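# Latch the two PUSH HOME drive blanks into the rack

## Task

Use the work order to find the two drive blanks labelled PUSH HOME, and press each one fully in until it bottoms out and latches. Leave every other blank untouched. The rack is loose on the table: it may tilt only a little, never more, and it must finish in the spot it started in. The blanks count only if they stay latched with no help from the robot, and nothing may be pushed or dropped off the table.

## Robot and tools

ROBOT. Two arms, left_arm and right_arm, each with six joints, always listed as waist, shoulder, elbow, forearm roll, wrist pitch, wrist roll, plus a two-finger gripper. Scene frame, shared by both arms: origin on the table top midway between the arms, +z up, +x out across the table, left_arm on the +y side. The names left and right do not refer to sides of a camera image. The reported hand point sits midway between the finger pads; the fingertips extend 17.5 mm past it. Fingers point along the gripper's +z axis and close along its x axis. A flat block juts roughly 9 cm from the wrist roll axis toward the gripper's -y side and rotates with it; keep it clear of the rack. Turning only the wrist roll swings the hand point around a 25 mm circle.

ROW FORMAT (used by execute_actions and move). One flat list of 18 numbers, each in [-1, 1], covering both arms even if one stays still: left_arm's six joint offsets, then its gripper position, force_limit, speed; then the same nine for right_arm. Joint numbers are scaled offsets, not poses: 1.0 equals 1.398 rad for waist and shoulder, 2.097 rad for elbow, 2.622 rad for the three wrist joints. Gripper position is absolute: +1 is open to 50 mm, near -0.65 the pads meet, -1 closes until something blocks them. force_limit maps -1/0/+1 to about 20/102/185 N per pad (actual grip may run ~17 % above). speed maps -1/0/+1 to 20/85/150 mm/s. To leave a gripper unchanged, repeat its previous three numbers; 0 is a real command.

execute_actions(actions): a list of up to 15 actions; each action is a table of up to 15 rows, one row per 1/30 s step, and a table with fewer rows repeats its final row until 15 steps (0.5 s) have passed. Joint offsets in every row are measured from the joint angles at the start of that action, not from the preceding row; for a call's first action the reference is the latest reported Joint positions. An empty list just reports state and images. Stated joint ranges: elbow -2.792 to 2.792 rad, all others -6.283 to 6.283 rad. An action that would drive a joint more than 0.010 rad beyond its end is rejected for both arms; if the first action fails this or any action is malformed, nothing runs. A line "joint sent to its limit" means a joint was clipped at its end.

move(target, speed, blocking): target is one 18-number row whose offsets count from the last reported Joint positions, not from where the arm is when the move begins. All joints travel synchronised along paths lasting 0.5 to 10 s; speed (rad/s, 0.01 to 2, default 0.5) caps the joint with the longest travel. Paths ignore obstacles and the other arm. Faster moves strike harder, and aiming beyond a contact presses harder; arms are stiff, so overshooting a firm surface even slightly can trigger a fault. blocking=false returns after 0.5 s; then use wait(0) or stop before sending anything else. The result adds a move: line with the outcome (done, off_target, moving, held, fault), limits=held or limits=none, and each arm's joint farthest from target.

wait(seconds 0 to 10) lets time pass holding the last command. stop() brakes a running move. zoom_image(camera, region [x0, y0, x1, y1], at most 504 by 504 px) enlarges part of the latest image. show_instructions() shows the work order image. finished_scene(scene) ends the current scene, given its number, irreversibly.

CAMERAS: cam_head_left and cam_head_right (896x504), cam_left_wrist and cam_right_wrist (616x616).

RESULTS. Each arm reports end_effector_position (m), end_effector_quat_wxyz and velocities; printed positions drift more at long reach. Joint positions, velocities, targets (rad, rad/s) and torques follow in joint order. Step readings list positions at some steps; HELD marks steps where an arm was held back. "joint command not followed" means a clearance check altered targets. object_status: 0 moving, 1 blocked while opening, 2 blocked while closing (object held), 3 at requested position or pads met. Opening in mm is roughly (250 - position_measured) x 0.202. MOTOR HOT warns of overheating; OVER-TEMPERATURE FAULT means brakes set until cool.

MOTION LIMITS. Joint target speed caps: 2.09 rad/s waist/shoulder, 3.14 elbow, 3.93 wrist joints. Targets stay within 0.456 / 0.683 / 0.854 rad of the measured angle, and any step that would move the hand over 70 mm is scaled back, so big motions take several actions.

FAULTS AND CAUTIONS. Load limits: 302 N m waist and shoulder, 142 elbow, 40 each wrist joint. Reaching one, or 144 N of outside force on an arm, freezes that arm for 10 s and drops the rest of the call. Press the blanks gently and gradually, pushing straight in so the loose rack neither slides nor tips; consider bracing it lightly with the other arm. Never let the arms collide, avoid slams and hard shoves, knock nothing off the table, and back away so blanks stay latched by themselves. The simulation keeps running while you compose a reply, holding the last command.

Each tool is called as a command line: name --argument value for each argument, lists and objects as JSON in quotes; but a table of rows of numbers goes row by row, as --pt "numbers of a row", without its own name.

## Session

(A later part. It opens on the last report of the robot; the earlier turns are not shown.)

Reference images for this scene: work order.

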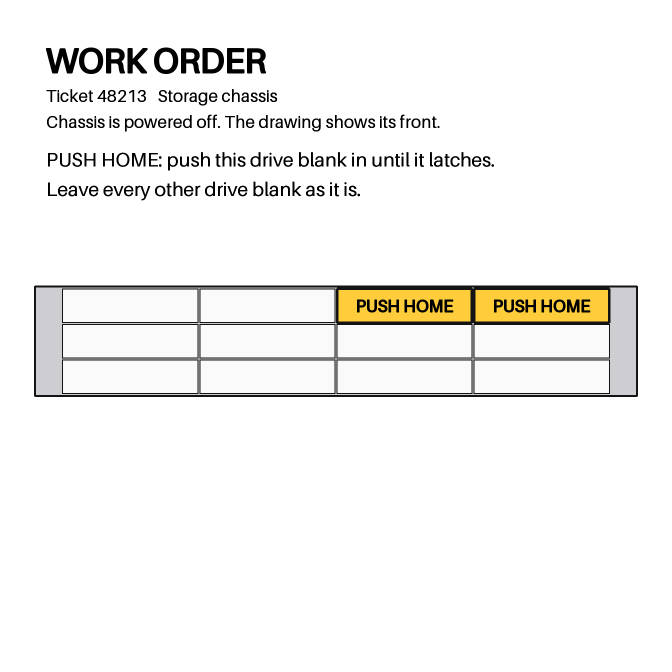

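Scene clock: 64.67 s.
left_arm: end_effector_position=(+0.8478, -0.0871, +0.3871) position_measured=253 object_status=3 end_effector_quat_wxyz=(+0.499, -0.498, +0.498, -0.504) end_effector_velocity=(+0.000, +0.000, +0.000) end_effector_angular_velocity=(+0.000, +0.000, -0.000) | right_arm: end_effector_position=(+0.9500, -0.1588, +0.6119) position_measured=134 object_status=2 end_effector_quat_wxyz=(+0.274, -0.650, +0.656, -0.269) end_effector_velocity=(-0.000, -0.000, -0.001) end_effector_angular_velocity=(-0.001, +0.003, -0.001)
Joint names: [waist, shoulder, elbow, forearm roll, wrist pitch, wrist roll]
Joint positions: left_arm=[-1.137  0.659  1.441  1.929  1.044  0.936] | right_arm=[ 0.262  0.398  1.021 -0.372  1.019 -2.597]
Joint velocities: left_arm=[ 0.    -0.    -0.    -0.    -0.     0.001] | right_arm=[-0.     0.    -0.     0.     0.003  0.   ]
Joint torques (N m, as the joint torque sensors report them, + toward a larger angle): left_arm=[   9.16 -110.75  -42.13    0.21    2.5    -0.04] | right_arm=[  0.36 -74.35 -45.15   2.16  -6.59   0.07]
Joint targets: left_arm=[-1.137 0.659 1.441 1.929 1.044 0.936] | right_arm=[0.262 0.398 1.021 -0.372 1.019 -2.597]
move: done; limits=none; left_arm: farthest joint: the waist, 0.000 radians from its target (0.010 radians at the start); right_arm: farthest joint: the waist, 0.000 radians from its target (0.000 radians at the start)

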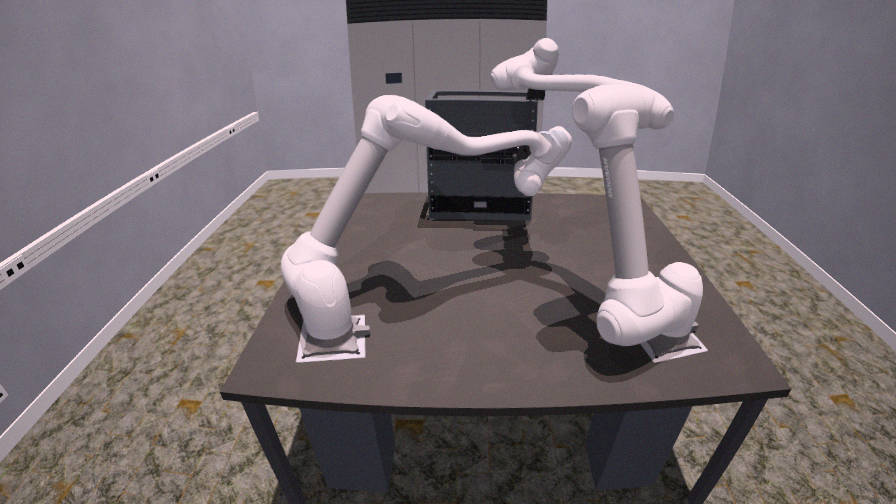

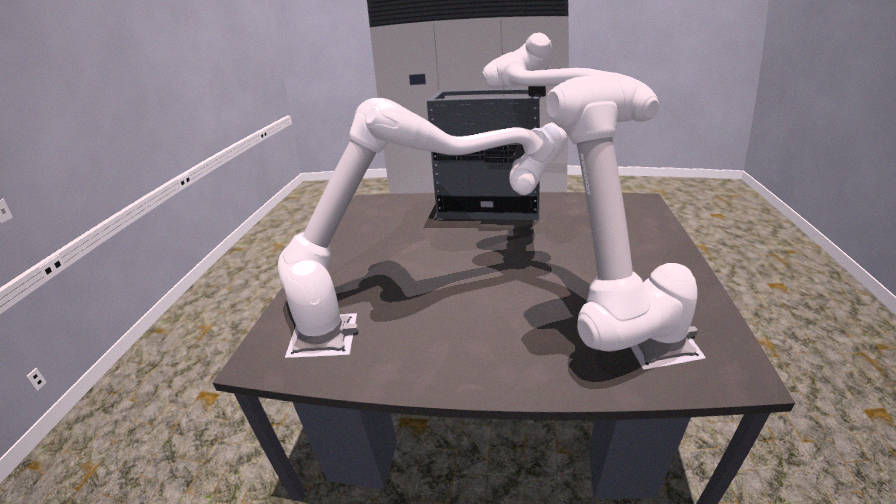

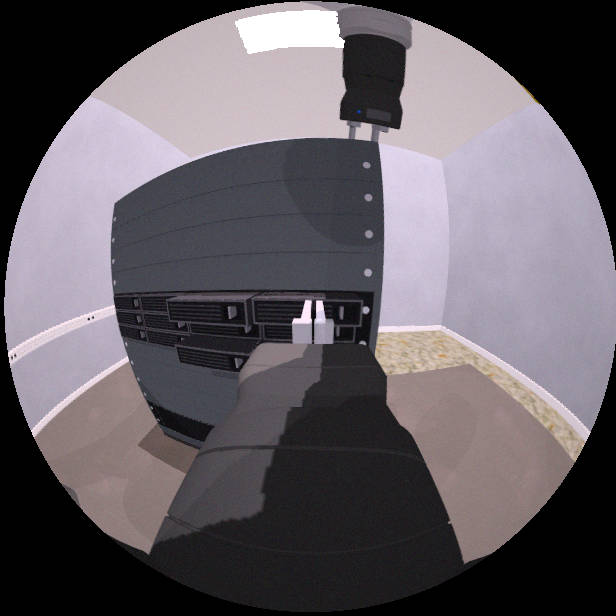

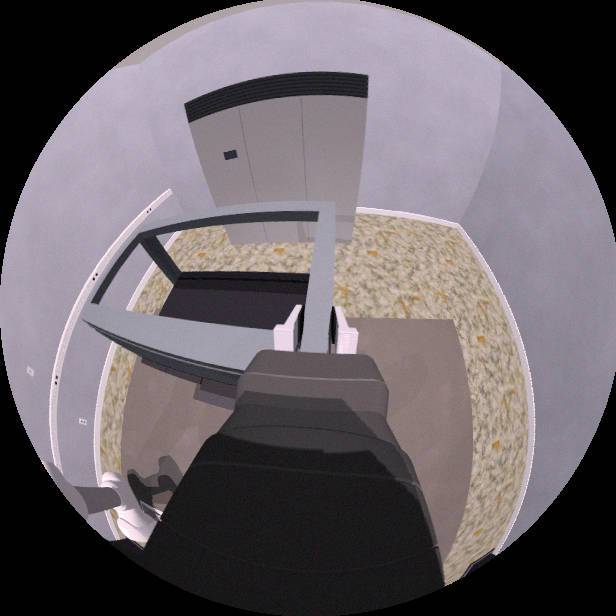

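move --target '[0.0029,0.0026,-0.0028,0.0008,-0.0015,0.0002,-1,0,0,0,0,0,0,0,0,-1,1,0]' --speed 0.01

zoom_image --camera "cam_left_wrist" --region '[180,250,400,360]'

Scene clock: 66.43 s.
left_arm: end_effector_position=(+0.8520, -0.0869, +0.3870) position_measured=253 object_status=3 end_effector_quat_wxyz=(+0.499, -0.498, +0.498, -0.504) end_effector_velocity=(-0.000, -0.001, -0.000) end_effector_angular_velocity=(-0.000, +0.001, -0.002) | right_arm: end_effector_position=(+0.9500, -0.1588, +0.6119) position_measured=134 object_status=2 end_effector_quat_wxyz=(+0.274, -0.650, +0.656, -0.269) end_effector_velocity=(-0.000, +0.000, +0.001) end_effector_angular_velocity=(+0.002, -0.000, -0.000)
Joint names: [waist, shoulder, elbow, forearm roll, wrist pitch, wrist roll]
Joint positions: left_arm=[-1.133  0.663  1.436  1.931  1.04   0.937] | right_arm=[ 0.262  0.398  1.021 -0.372  1.019 -2.597]
Joint velocities: left_arm=[-0.     0.     0.     0.    -0.001 -0.   ] | right_arm=[-0.     0.    -0.002  0.002  0.001  0.   ]
Joint torques (N m, as the joint torque sensors report them, + toward a larger angle): left_arm=[   7.43 -108.69  -41.54    0.19    2.4    -0.1 ] | right_arm=[ -0.76 -73.75 -45.04   2.34  -6.69  -0.11]
Joint targets: left_arm=[-1.133 0.663 1.436 1.931 1.040 0.937] | right_arm=[0.262 0.398 1.021 -0.372 1.019 -2.597]
move: done; limits=none; left_arm: farthest joint: the waist, 0.000 radians from its target (0.004 radians at the start); right_arm: farthest joint: the waist, 0.000 radians from its target (0.000 radians at the start)

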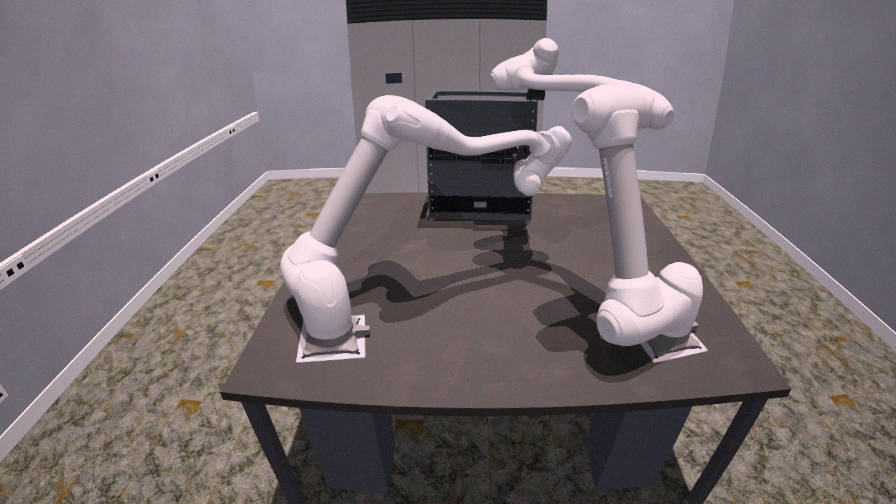

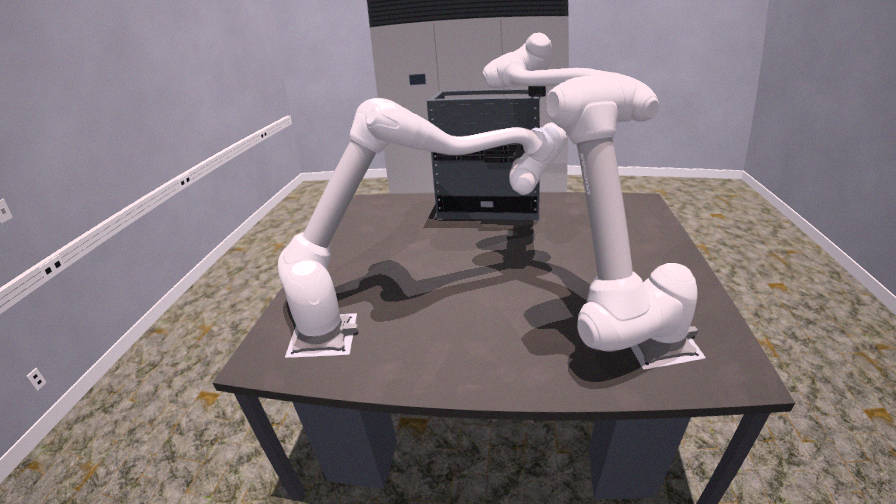

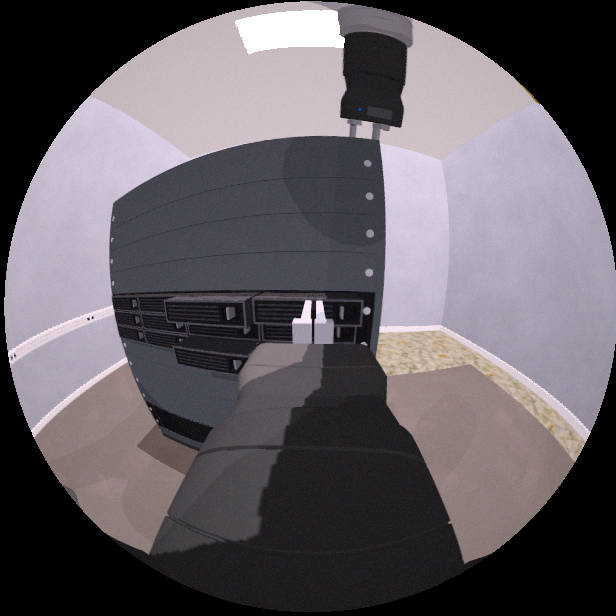

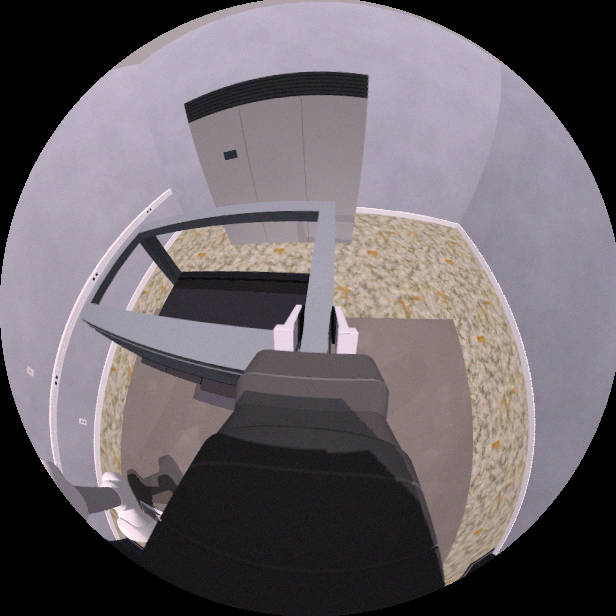

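Region (180, 250, 400, 360) of cam_left_wrist's 616x616 image, scaled by 2.291, with more detail than that image has.

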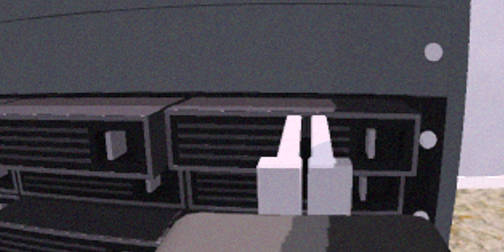

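move --target '[0.0058,0.0051,-0.0057,0.0016,-0.003,0.0005,-1,0,0,0,0,0,0,0,0,-1,1,0]' --speed 0.01

zoom_image --camera "cam_left_wrist" --region '[180,250,400,360]'

Scene clock: 70.03 s.
left_arm: end_effector_position=(+0.8603, -0.0865, +0.3869) position_measured=253 object_status=3 end_effector_quat_wxyz=(+0.499, -0.498, +0.498, -0.505) end_effector_velocity=(+0.000, +0.000, +0.000) end_effector_angular_velocity=(-0.001, -0.001, +0.001) | right_arm: end_effector_position=(+0.9500, -0.1588, +0.6119) position_measured=134 object_status=2 end_effector_quat_wxyz=(+0.274, -0.650, +0.656, -0.269) end_effector_velocity=(-0.000, -0.000, +0.000) end_effector_angular_velocity=(+0.001, +0.000, -0.001)
Joint names: [waist, shoulder, elbow, forearm roll, wrist pitch, wrist roll]
Joint positions: left_arm=[-1.125  0.67   1.424  1.935  1.032  0.938] | right_arm=[ 0.262  0.398  1.021 -0.372  1.019 -2.597]
Joint velocities: left_arm=[ 0.    -0.    -0.     0.     0.001 -0.001] | right_arm=[-0.     0.    -0.001  0.     0.002  0.001]
Joint torques (N m, as the joint torque sensors report them, + toward a larger angle): left_arm=[   7.23 -110.6   -42.69    0.01    2.6     0.1 ] | right_arm=[  0.39 -73.8  -45.6    2.25  -6.42  -0.28]
Joint targets: left_arm=[-1.125 0.670 1.424 1.935 1.032 0.938] | right_arm=[0.262 0.398 1.021 -0.372 1.019 -2.597]
move: done; limits=none; left_arm: farthest joint: the waist, 0.000 radians from its target (0.008 radians at the start); right_arm: farthest joint: the waist, 0.000 radians from its target (0.000 radians at the start)

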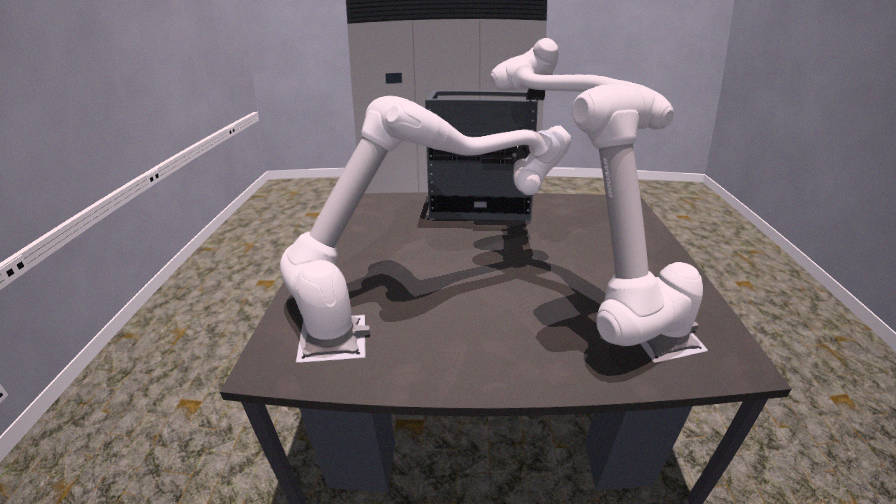

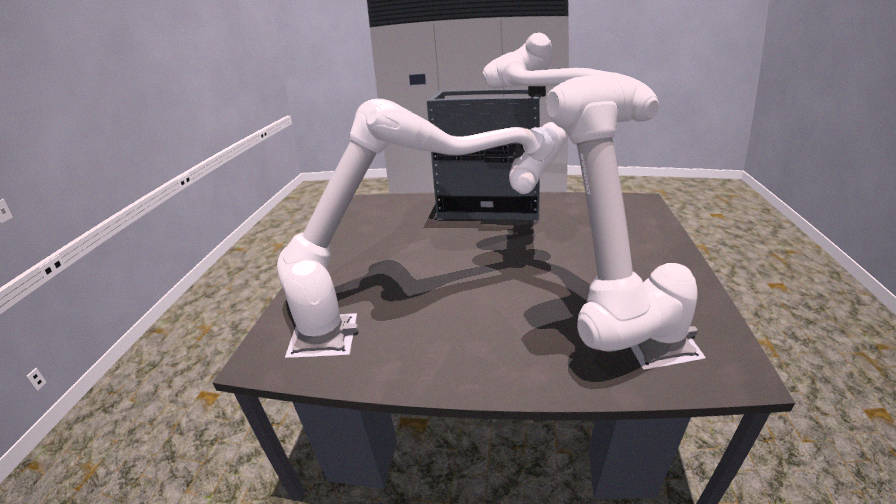

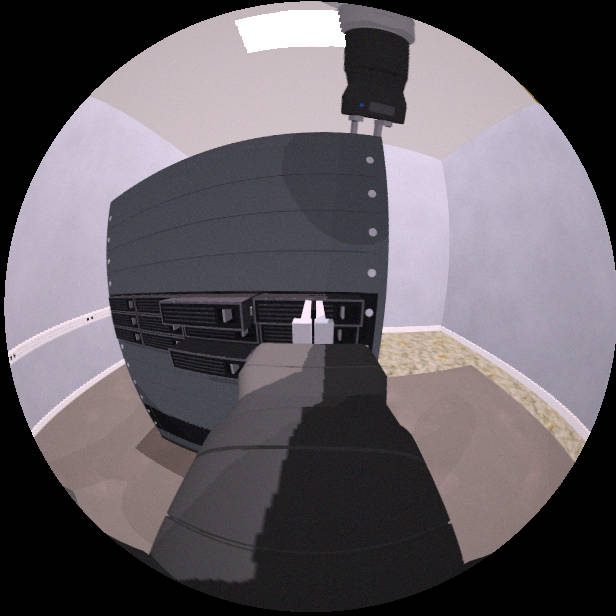

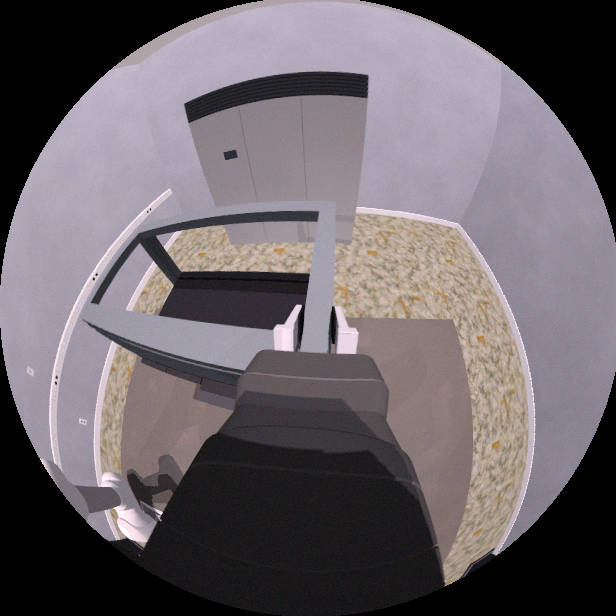

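Region (180, 250, 400, 360) of cam_left_wrist's 616x616 image, scaled by 2.291, with more detail than that image has.

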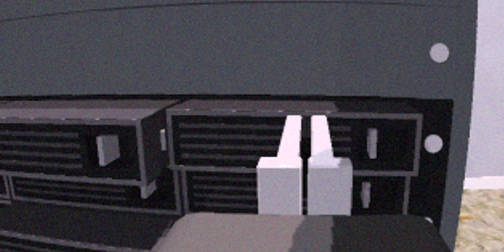

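move --target '[0.0058,0.0051,-0.0057,0.0016,-0.003,0.0005,-1,0,0,0,0,0,0,0,0,-1,1,0]' --speed 0.01

zoom_image --camera "cam_left_wrist" --region '[180,250,400,360]'

Scene clock: 73.30 s.
left_arm: end_effector_position=(+0.8687, -0.0860, +0.3869) position_measured=253 object_status=3 end_effector_quat_wxyz=(+0.499, -0.498, +0.498, -0.505) end_effector_velocity=(+0.001, -0.000, +0.000) end_effector_angular_velocity=(-0.001, -0.000, -0.000) | right_arm: end_effector_position=(+0.9500, -0.1588, +0.6119) position_measured=134 object_status=2 end_effector_quat_wxyz=(+0.274, -0.650, +0.656, -0.269) end_effector_velocity=(+0.000, +0.000, +0.001) end_effector_angular_velocity=(+0.000, -0.001, +0.000)
Joint names: [waist, shoulder, elbow, forearm roll, wrist pitch, wrist roll]
Joint positions: left_arm=[-1.117  0.677  1.412  1.939  1.024  0.939] | right_arm=[ 0.262  0.398  1.021 -0.372  1.019 -2.597]
Joint velocities: left_arm=[ 0.     0.    -0.001 -0.    -0.001 -0.   ] | right_arm=[ 0.    -0.    -0.001 -0.    -0.     0.   ]
Joint torques (N m, as the joint torque sensors report them, + toward a larger angle): left_arm=[   8.92 -110.4   -43.32    0.01    2.47    0.03] | right_arm=[ -1.74 -73.54 -45.8    2.27  -6.62  -0.02]
Joint targets: left_arm=[-1.117 0.677 1.412 1.939 1.024 0.939] | right_arm=[0.262 0.398 1.021 -0.372 1.019 -2.597]
move: done; limits=none; left_arm: farthest joint: the waist, 0.000 radians from its target (0.008 radians at the start); right_arm: farthest joint: the waist, 0.000 radians from its target (0.000 radians at the start)

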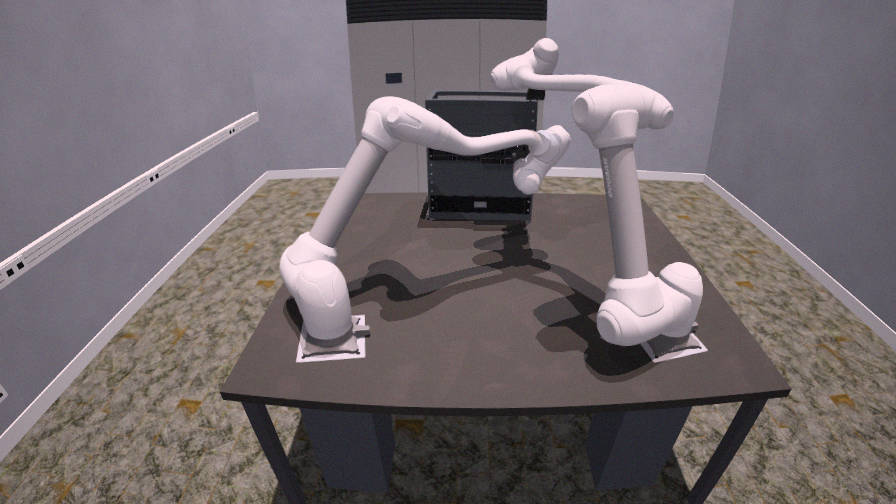

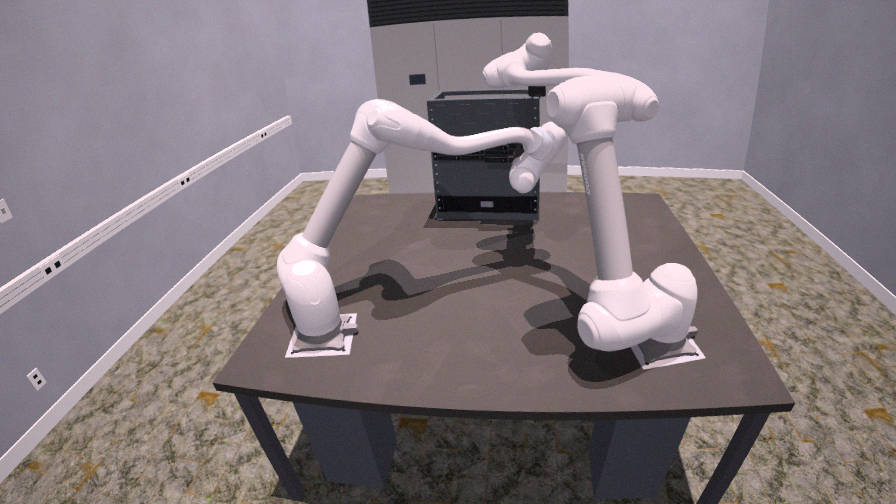

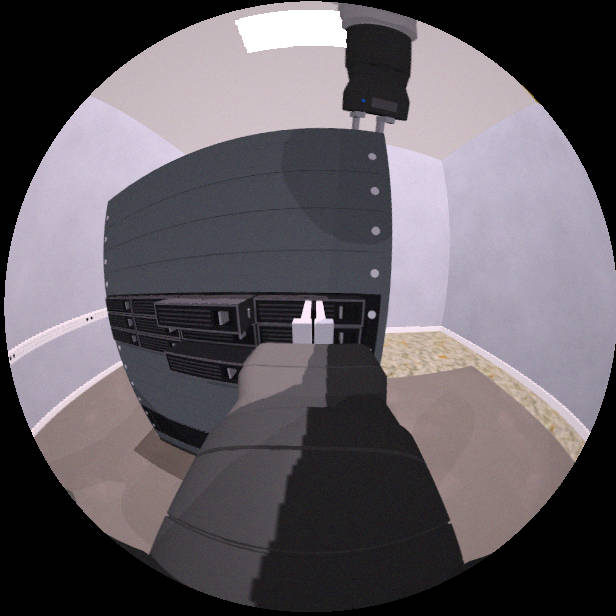

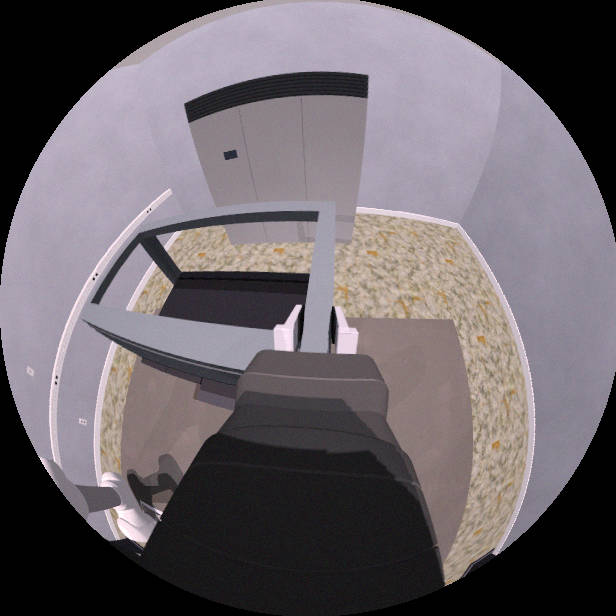

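Region (180, 250, 400, 360) of cam_left_wrist's 616x616 image, scaled by 2.291, with more detail than that image has.

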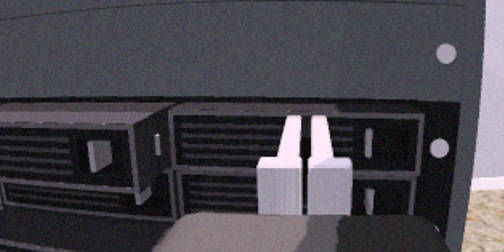

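move --target '[0.0018,0.0016,-0.0018,0.0005,-0.001,0.00015,-1,0,0,0,0,0,0,0,0,-1,1,0]' --speed 0.01

zoom_image --camera "cam_left_wrist" --region '[180,250,400,360]'

Scene clock: 75.17 s.
left_arm: end_effector_position=(+0.8713, -0.0859, +0.3868) position_measured=253 object_status=3 end_effector_quat_wxyz=(+0.499, -0.497, +0.497, -0.506) end_effector_velocity=(-0.000, +0.000, -0.000) end_effector_angular_velocity=(-0.000, +0.000, +0.000) | right_arm: end_effector_position=(+0.9500, -0.1588, +0.6119) position_measured=134 object_status=2 end_effector_quat_wxyz=(+0.274, -0.650, +0.656, -0.269) end_effector_velocity=(-0.000, -0.000, +0.000) end_effector_angular_velocity=(-0.001, -0.000, -0.000)
Joint names: [waist, shoulder, elbow, forearm roll, wrist pitch, wrist roll]
Joint positions: left_arm=[-1.114  0.679  1.408  1.94   1.022  0.94 ] | right_arm=[ 0.262  0.398  1.021 -0.372  1.019 -2.597]
Joint velocities: left_arm=[-0.     0.     0.001 -0.     0.    -0.001] | right_arm=[ 0.    -0.    -0.    -0.001  0.001  0.   ]
Joint torques (N m, as the joint torque sensors report them, + toward a larger angle): left_arm=[   8.02 -110.32  -42.27    0.      2.56   -0.09] | right_arm=[  0.05 -72.37 -44.79   2.32  -6.46   0.15]
Joint targets: left_arm=[-1.114 0.679 1.408 1.940 1.022 0.940] | right_arm=[0.262 0.398 1.021 -0.372 1.019 -2.597]
move: done; limits=none; left_arm: farthest joint: the waist, 0.000 radians from its target (0.002 radians at the start); right_arm: farthest joint: the waist, 0.000 radians from its target (0.000 radians at the start)

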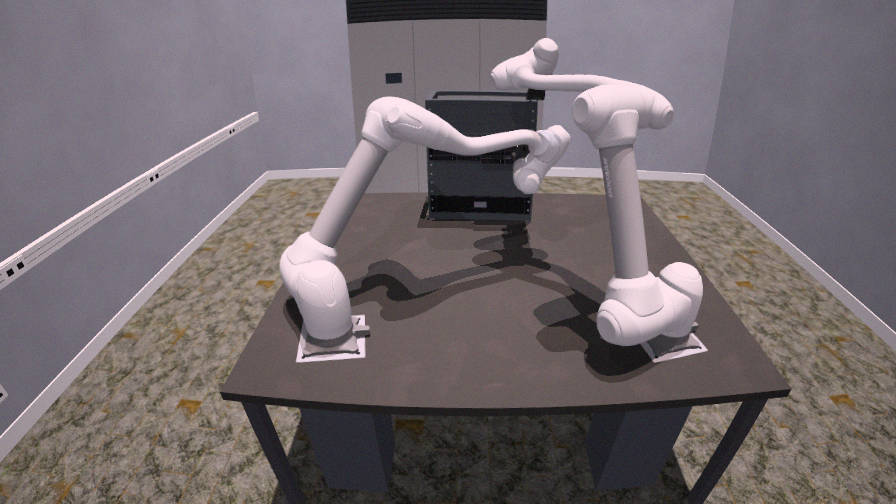

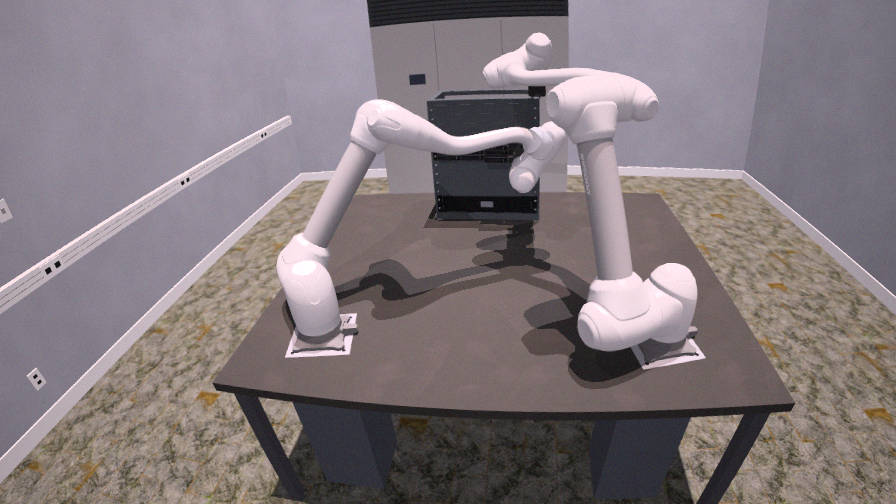

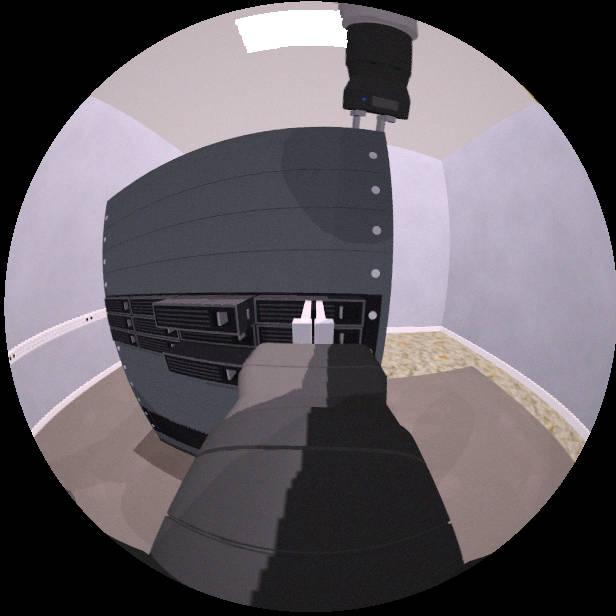

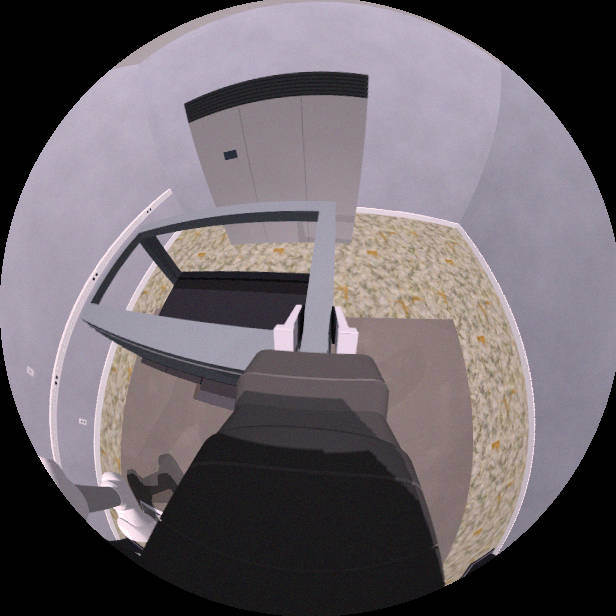

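Region (180, 250, 400, 360) of cam_left_wrist's 616x616 image, scaled by 2.291, with more detail than that image has.

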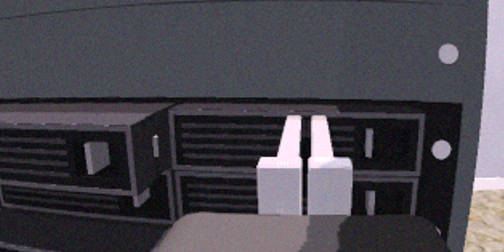

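move --target '[0.0011,0.001,-0.0011,0.0003,-0.0006,0.0001,-1,0,0,0,0,0,0,0,0,-1,1,0]' --speed 0.01

move --target '[0.0011,0.001,-0.0011,0.0003,-0.0006,0.0001,-1,0,0,0,0,0,0,0,0,-1,1,0]' --speed 0.01

zoom_image --camera "cam_left_wrist" --region '[180,250,400,360]'

Scene clock: 77.13 s.
left_arm: end_effector_position=(+0.8729, -0.0858, +0.3868) position_measured=253 object_status=3 end_effector_quat_wxyz=(+0.499, -0.497, +0.497, -0.506) end_effector_velocity=(-0.000, +0.000, -0.000) end_effector_angular_velocity=(+0.000, +0.000, +0.001) | right_arm: end_effector_position=(+0.9500, -0.1588, +0.6119) position_measured=134 object_status=2 end_effector_quat_wxyz=(+0.274, -0.650, +0.656, -0.269) end_effector_velocity=(+0.000, -0.000, -0.000) end_effector_angular_velocity=(-0.001, -0.000, +0.000)
Joint names: [waist, shoulder, elbow, forearm roll, wrist pitch, wrist roll]
Joint positions: left_arm=[-1.113  0.681  1.406  1.941  1.02   0.94 ] | right_arm=[ 0.262  0.398  1.021 -0.372  1.019 -2.597]
Joint velocities: left_arm=[ 0.  0.  0. -0.  0. -0.] | right_arm=[ 0.     0.     0.    -0.001 -0.    -0.   ]
Joint torques (N m, as the joint torque sensors report them, + toward a larger angle): left_arm=[   9.11 -110.27  -42.71   -0.25    2.31    0.06] | right_arm=[ -0.02 -75.11 -45.74   2.23  -6.6    0.09]
Joint targets: left_arm=[-1.113 0.681 1.406 1.941 1.020 0.940] | right_arm=[0.262 0.398 1.021 -0.372 1.019 -2.597]
move: done; limits=none; left_arm: farthest joint: the waist, 0.000 radians from its target (0.002 radians at the start); right_arm: farthest joint: the waist, 0.000 radians from its target (0.000 radians at the start)

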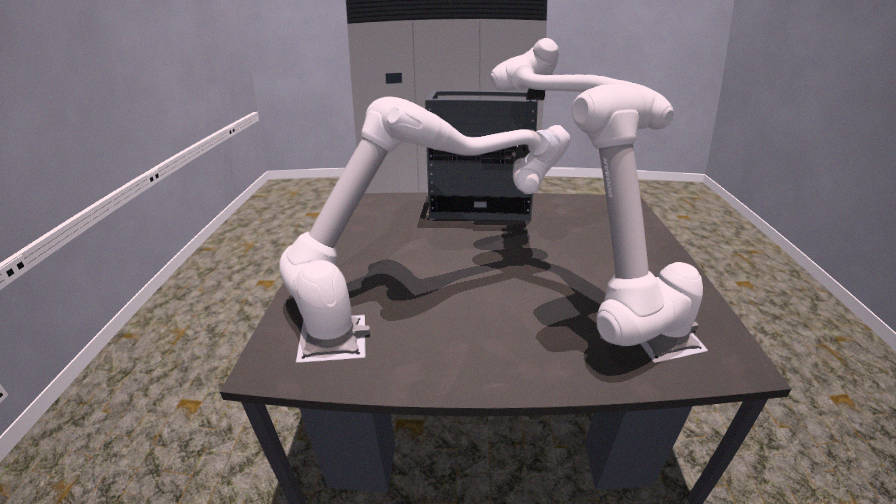

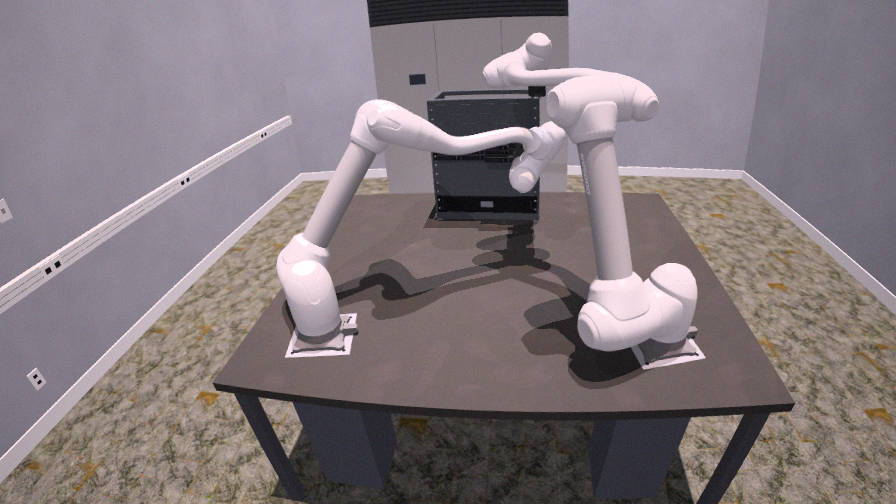

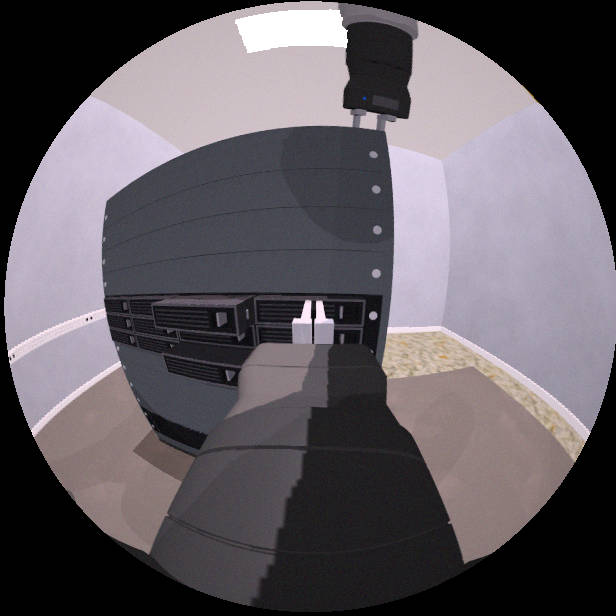

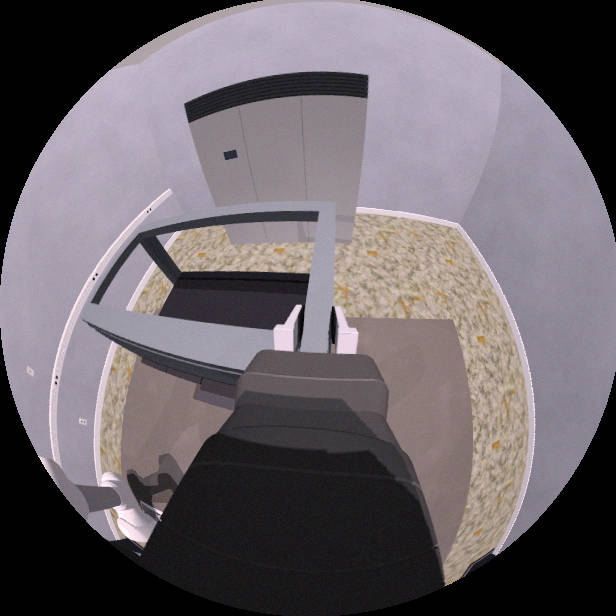

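Scene clock: 77.83 s.
left_arm: end_effector_position=(+0.8744, -0.0858, +0.3868) position_measured=253 object_status=3 end_effector_quat_wxyz=(+0.499, -0.497, +0.497, -0.506) end_effector_velocity=(+0.000, -0.000, -0.001) end_effector_angular_velocity=(+0.003, +0.000, -0.001) | right_arm: end_effector_position=(+0.9500, -0.1588, +0.6119) position_measured=134 object_status=2 end_effector_quat_wxyz=(+0.274, -0.650, +0.656, -0.269) end_effector_velocity=(-0.000, -0.000, +0.000) end_effector_angular_velocity=(+0.000, +0.001, -0.000)
Joint names: [waist, shoulder, elbow, forearm roll, wrist pitch, wrist roll]
Joint positions: left_arm=[-1.111  0.682  1.403  1.942  1.018  0.94 ] | right_arm=[ 0.262  0.398  1.021 -0.372  1.019 -2.597]
Joint velocities: left_arm=[ 0.     0.     0.     0.001 -0.001  0.002] | right_arm=[ 0.    -0.    -0.001  0.001  0.002 -0.001]
Joint torques (N m, as the joint torque sensors report them, + toward a larger angle): left_arm=[  26.32 -104.27  -48.57    0.55    0.03    0.14] | right_arm=[  2.9  -79.21 -44.34   3.22  -4.67   0.12]
Joint targets: left_arm=[-1.111 0.682 1.403 1.942 1.018 0.940] | right_arm=[0.262 0.398 1.021 -0.372 1.019 -2.597]
move: done; limits=none; left_arm: farthest joint: the waist, 0.000 radians from its target (0.001 radians at the start); right_arm: farthest joint: the waist, 0.000 radians from its target (0.000 radians at the start)

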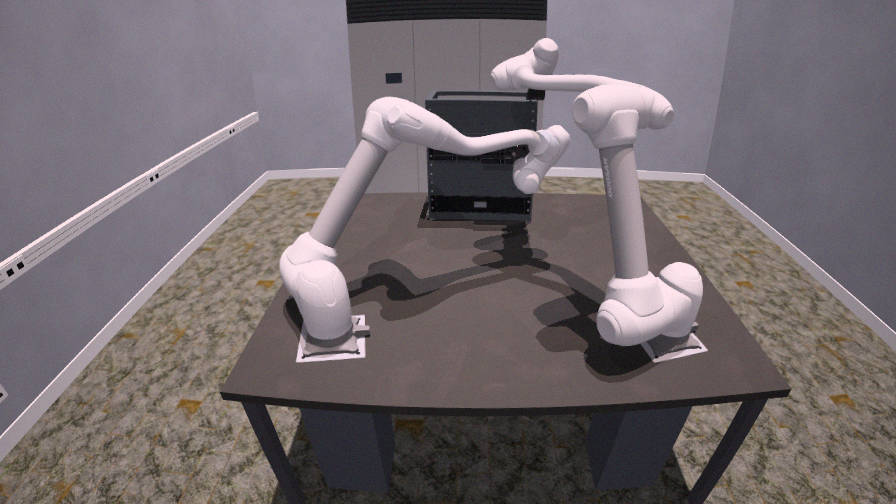

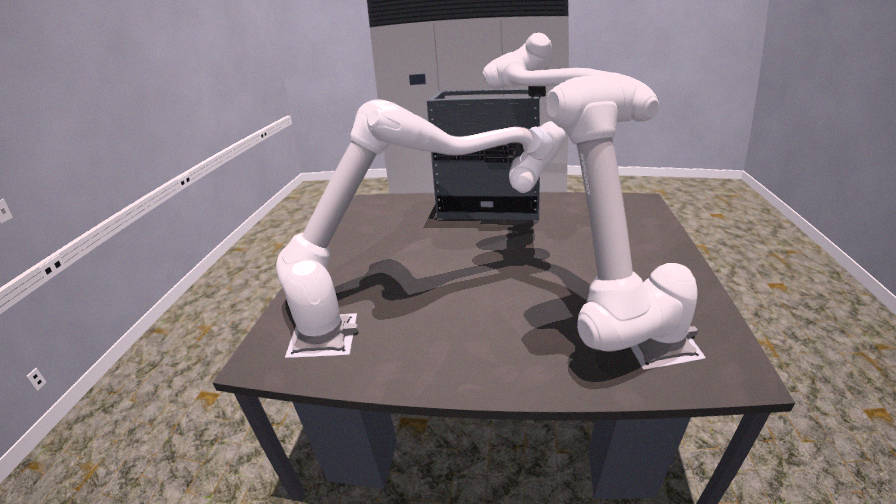

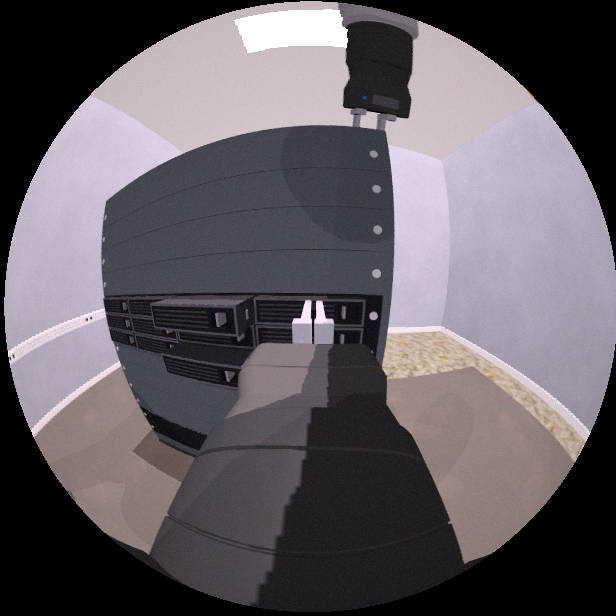

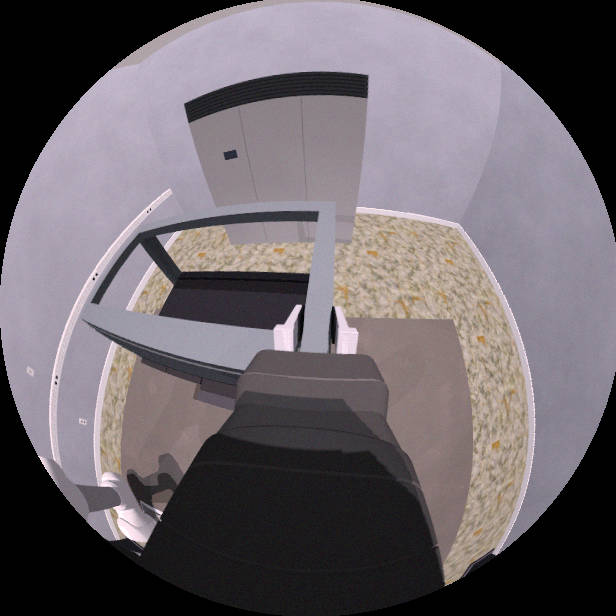

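Region (180, 250, 400, 360) of cam_left_wrist's 616x616 image, scaled by 2.291, with more detail than that image has.

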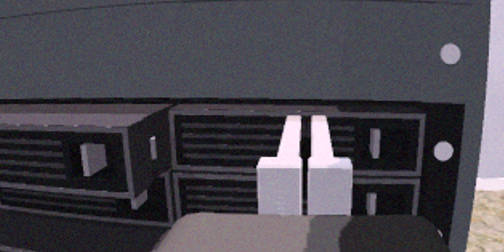

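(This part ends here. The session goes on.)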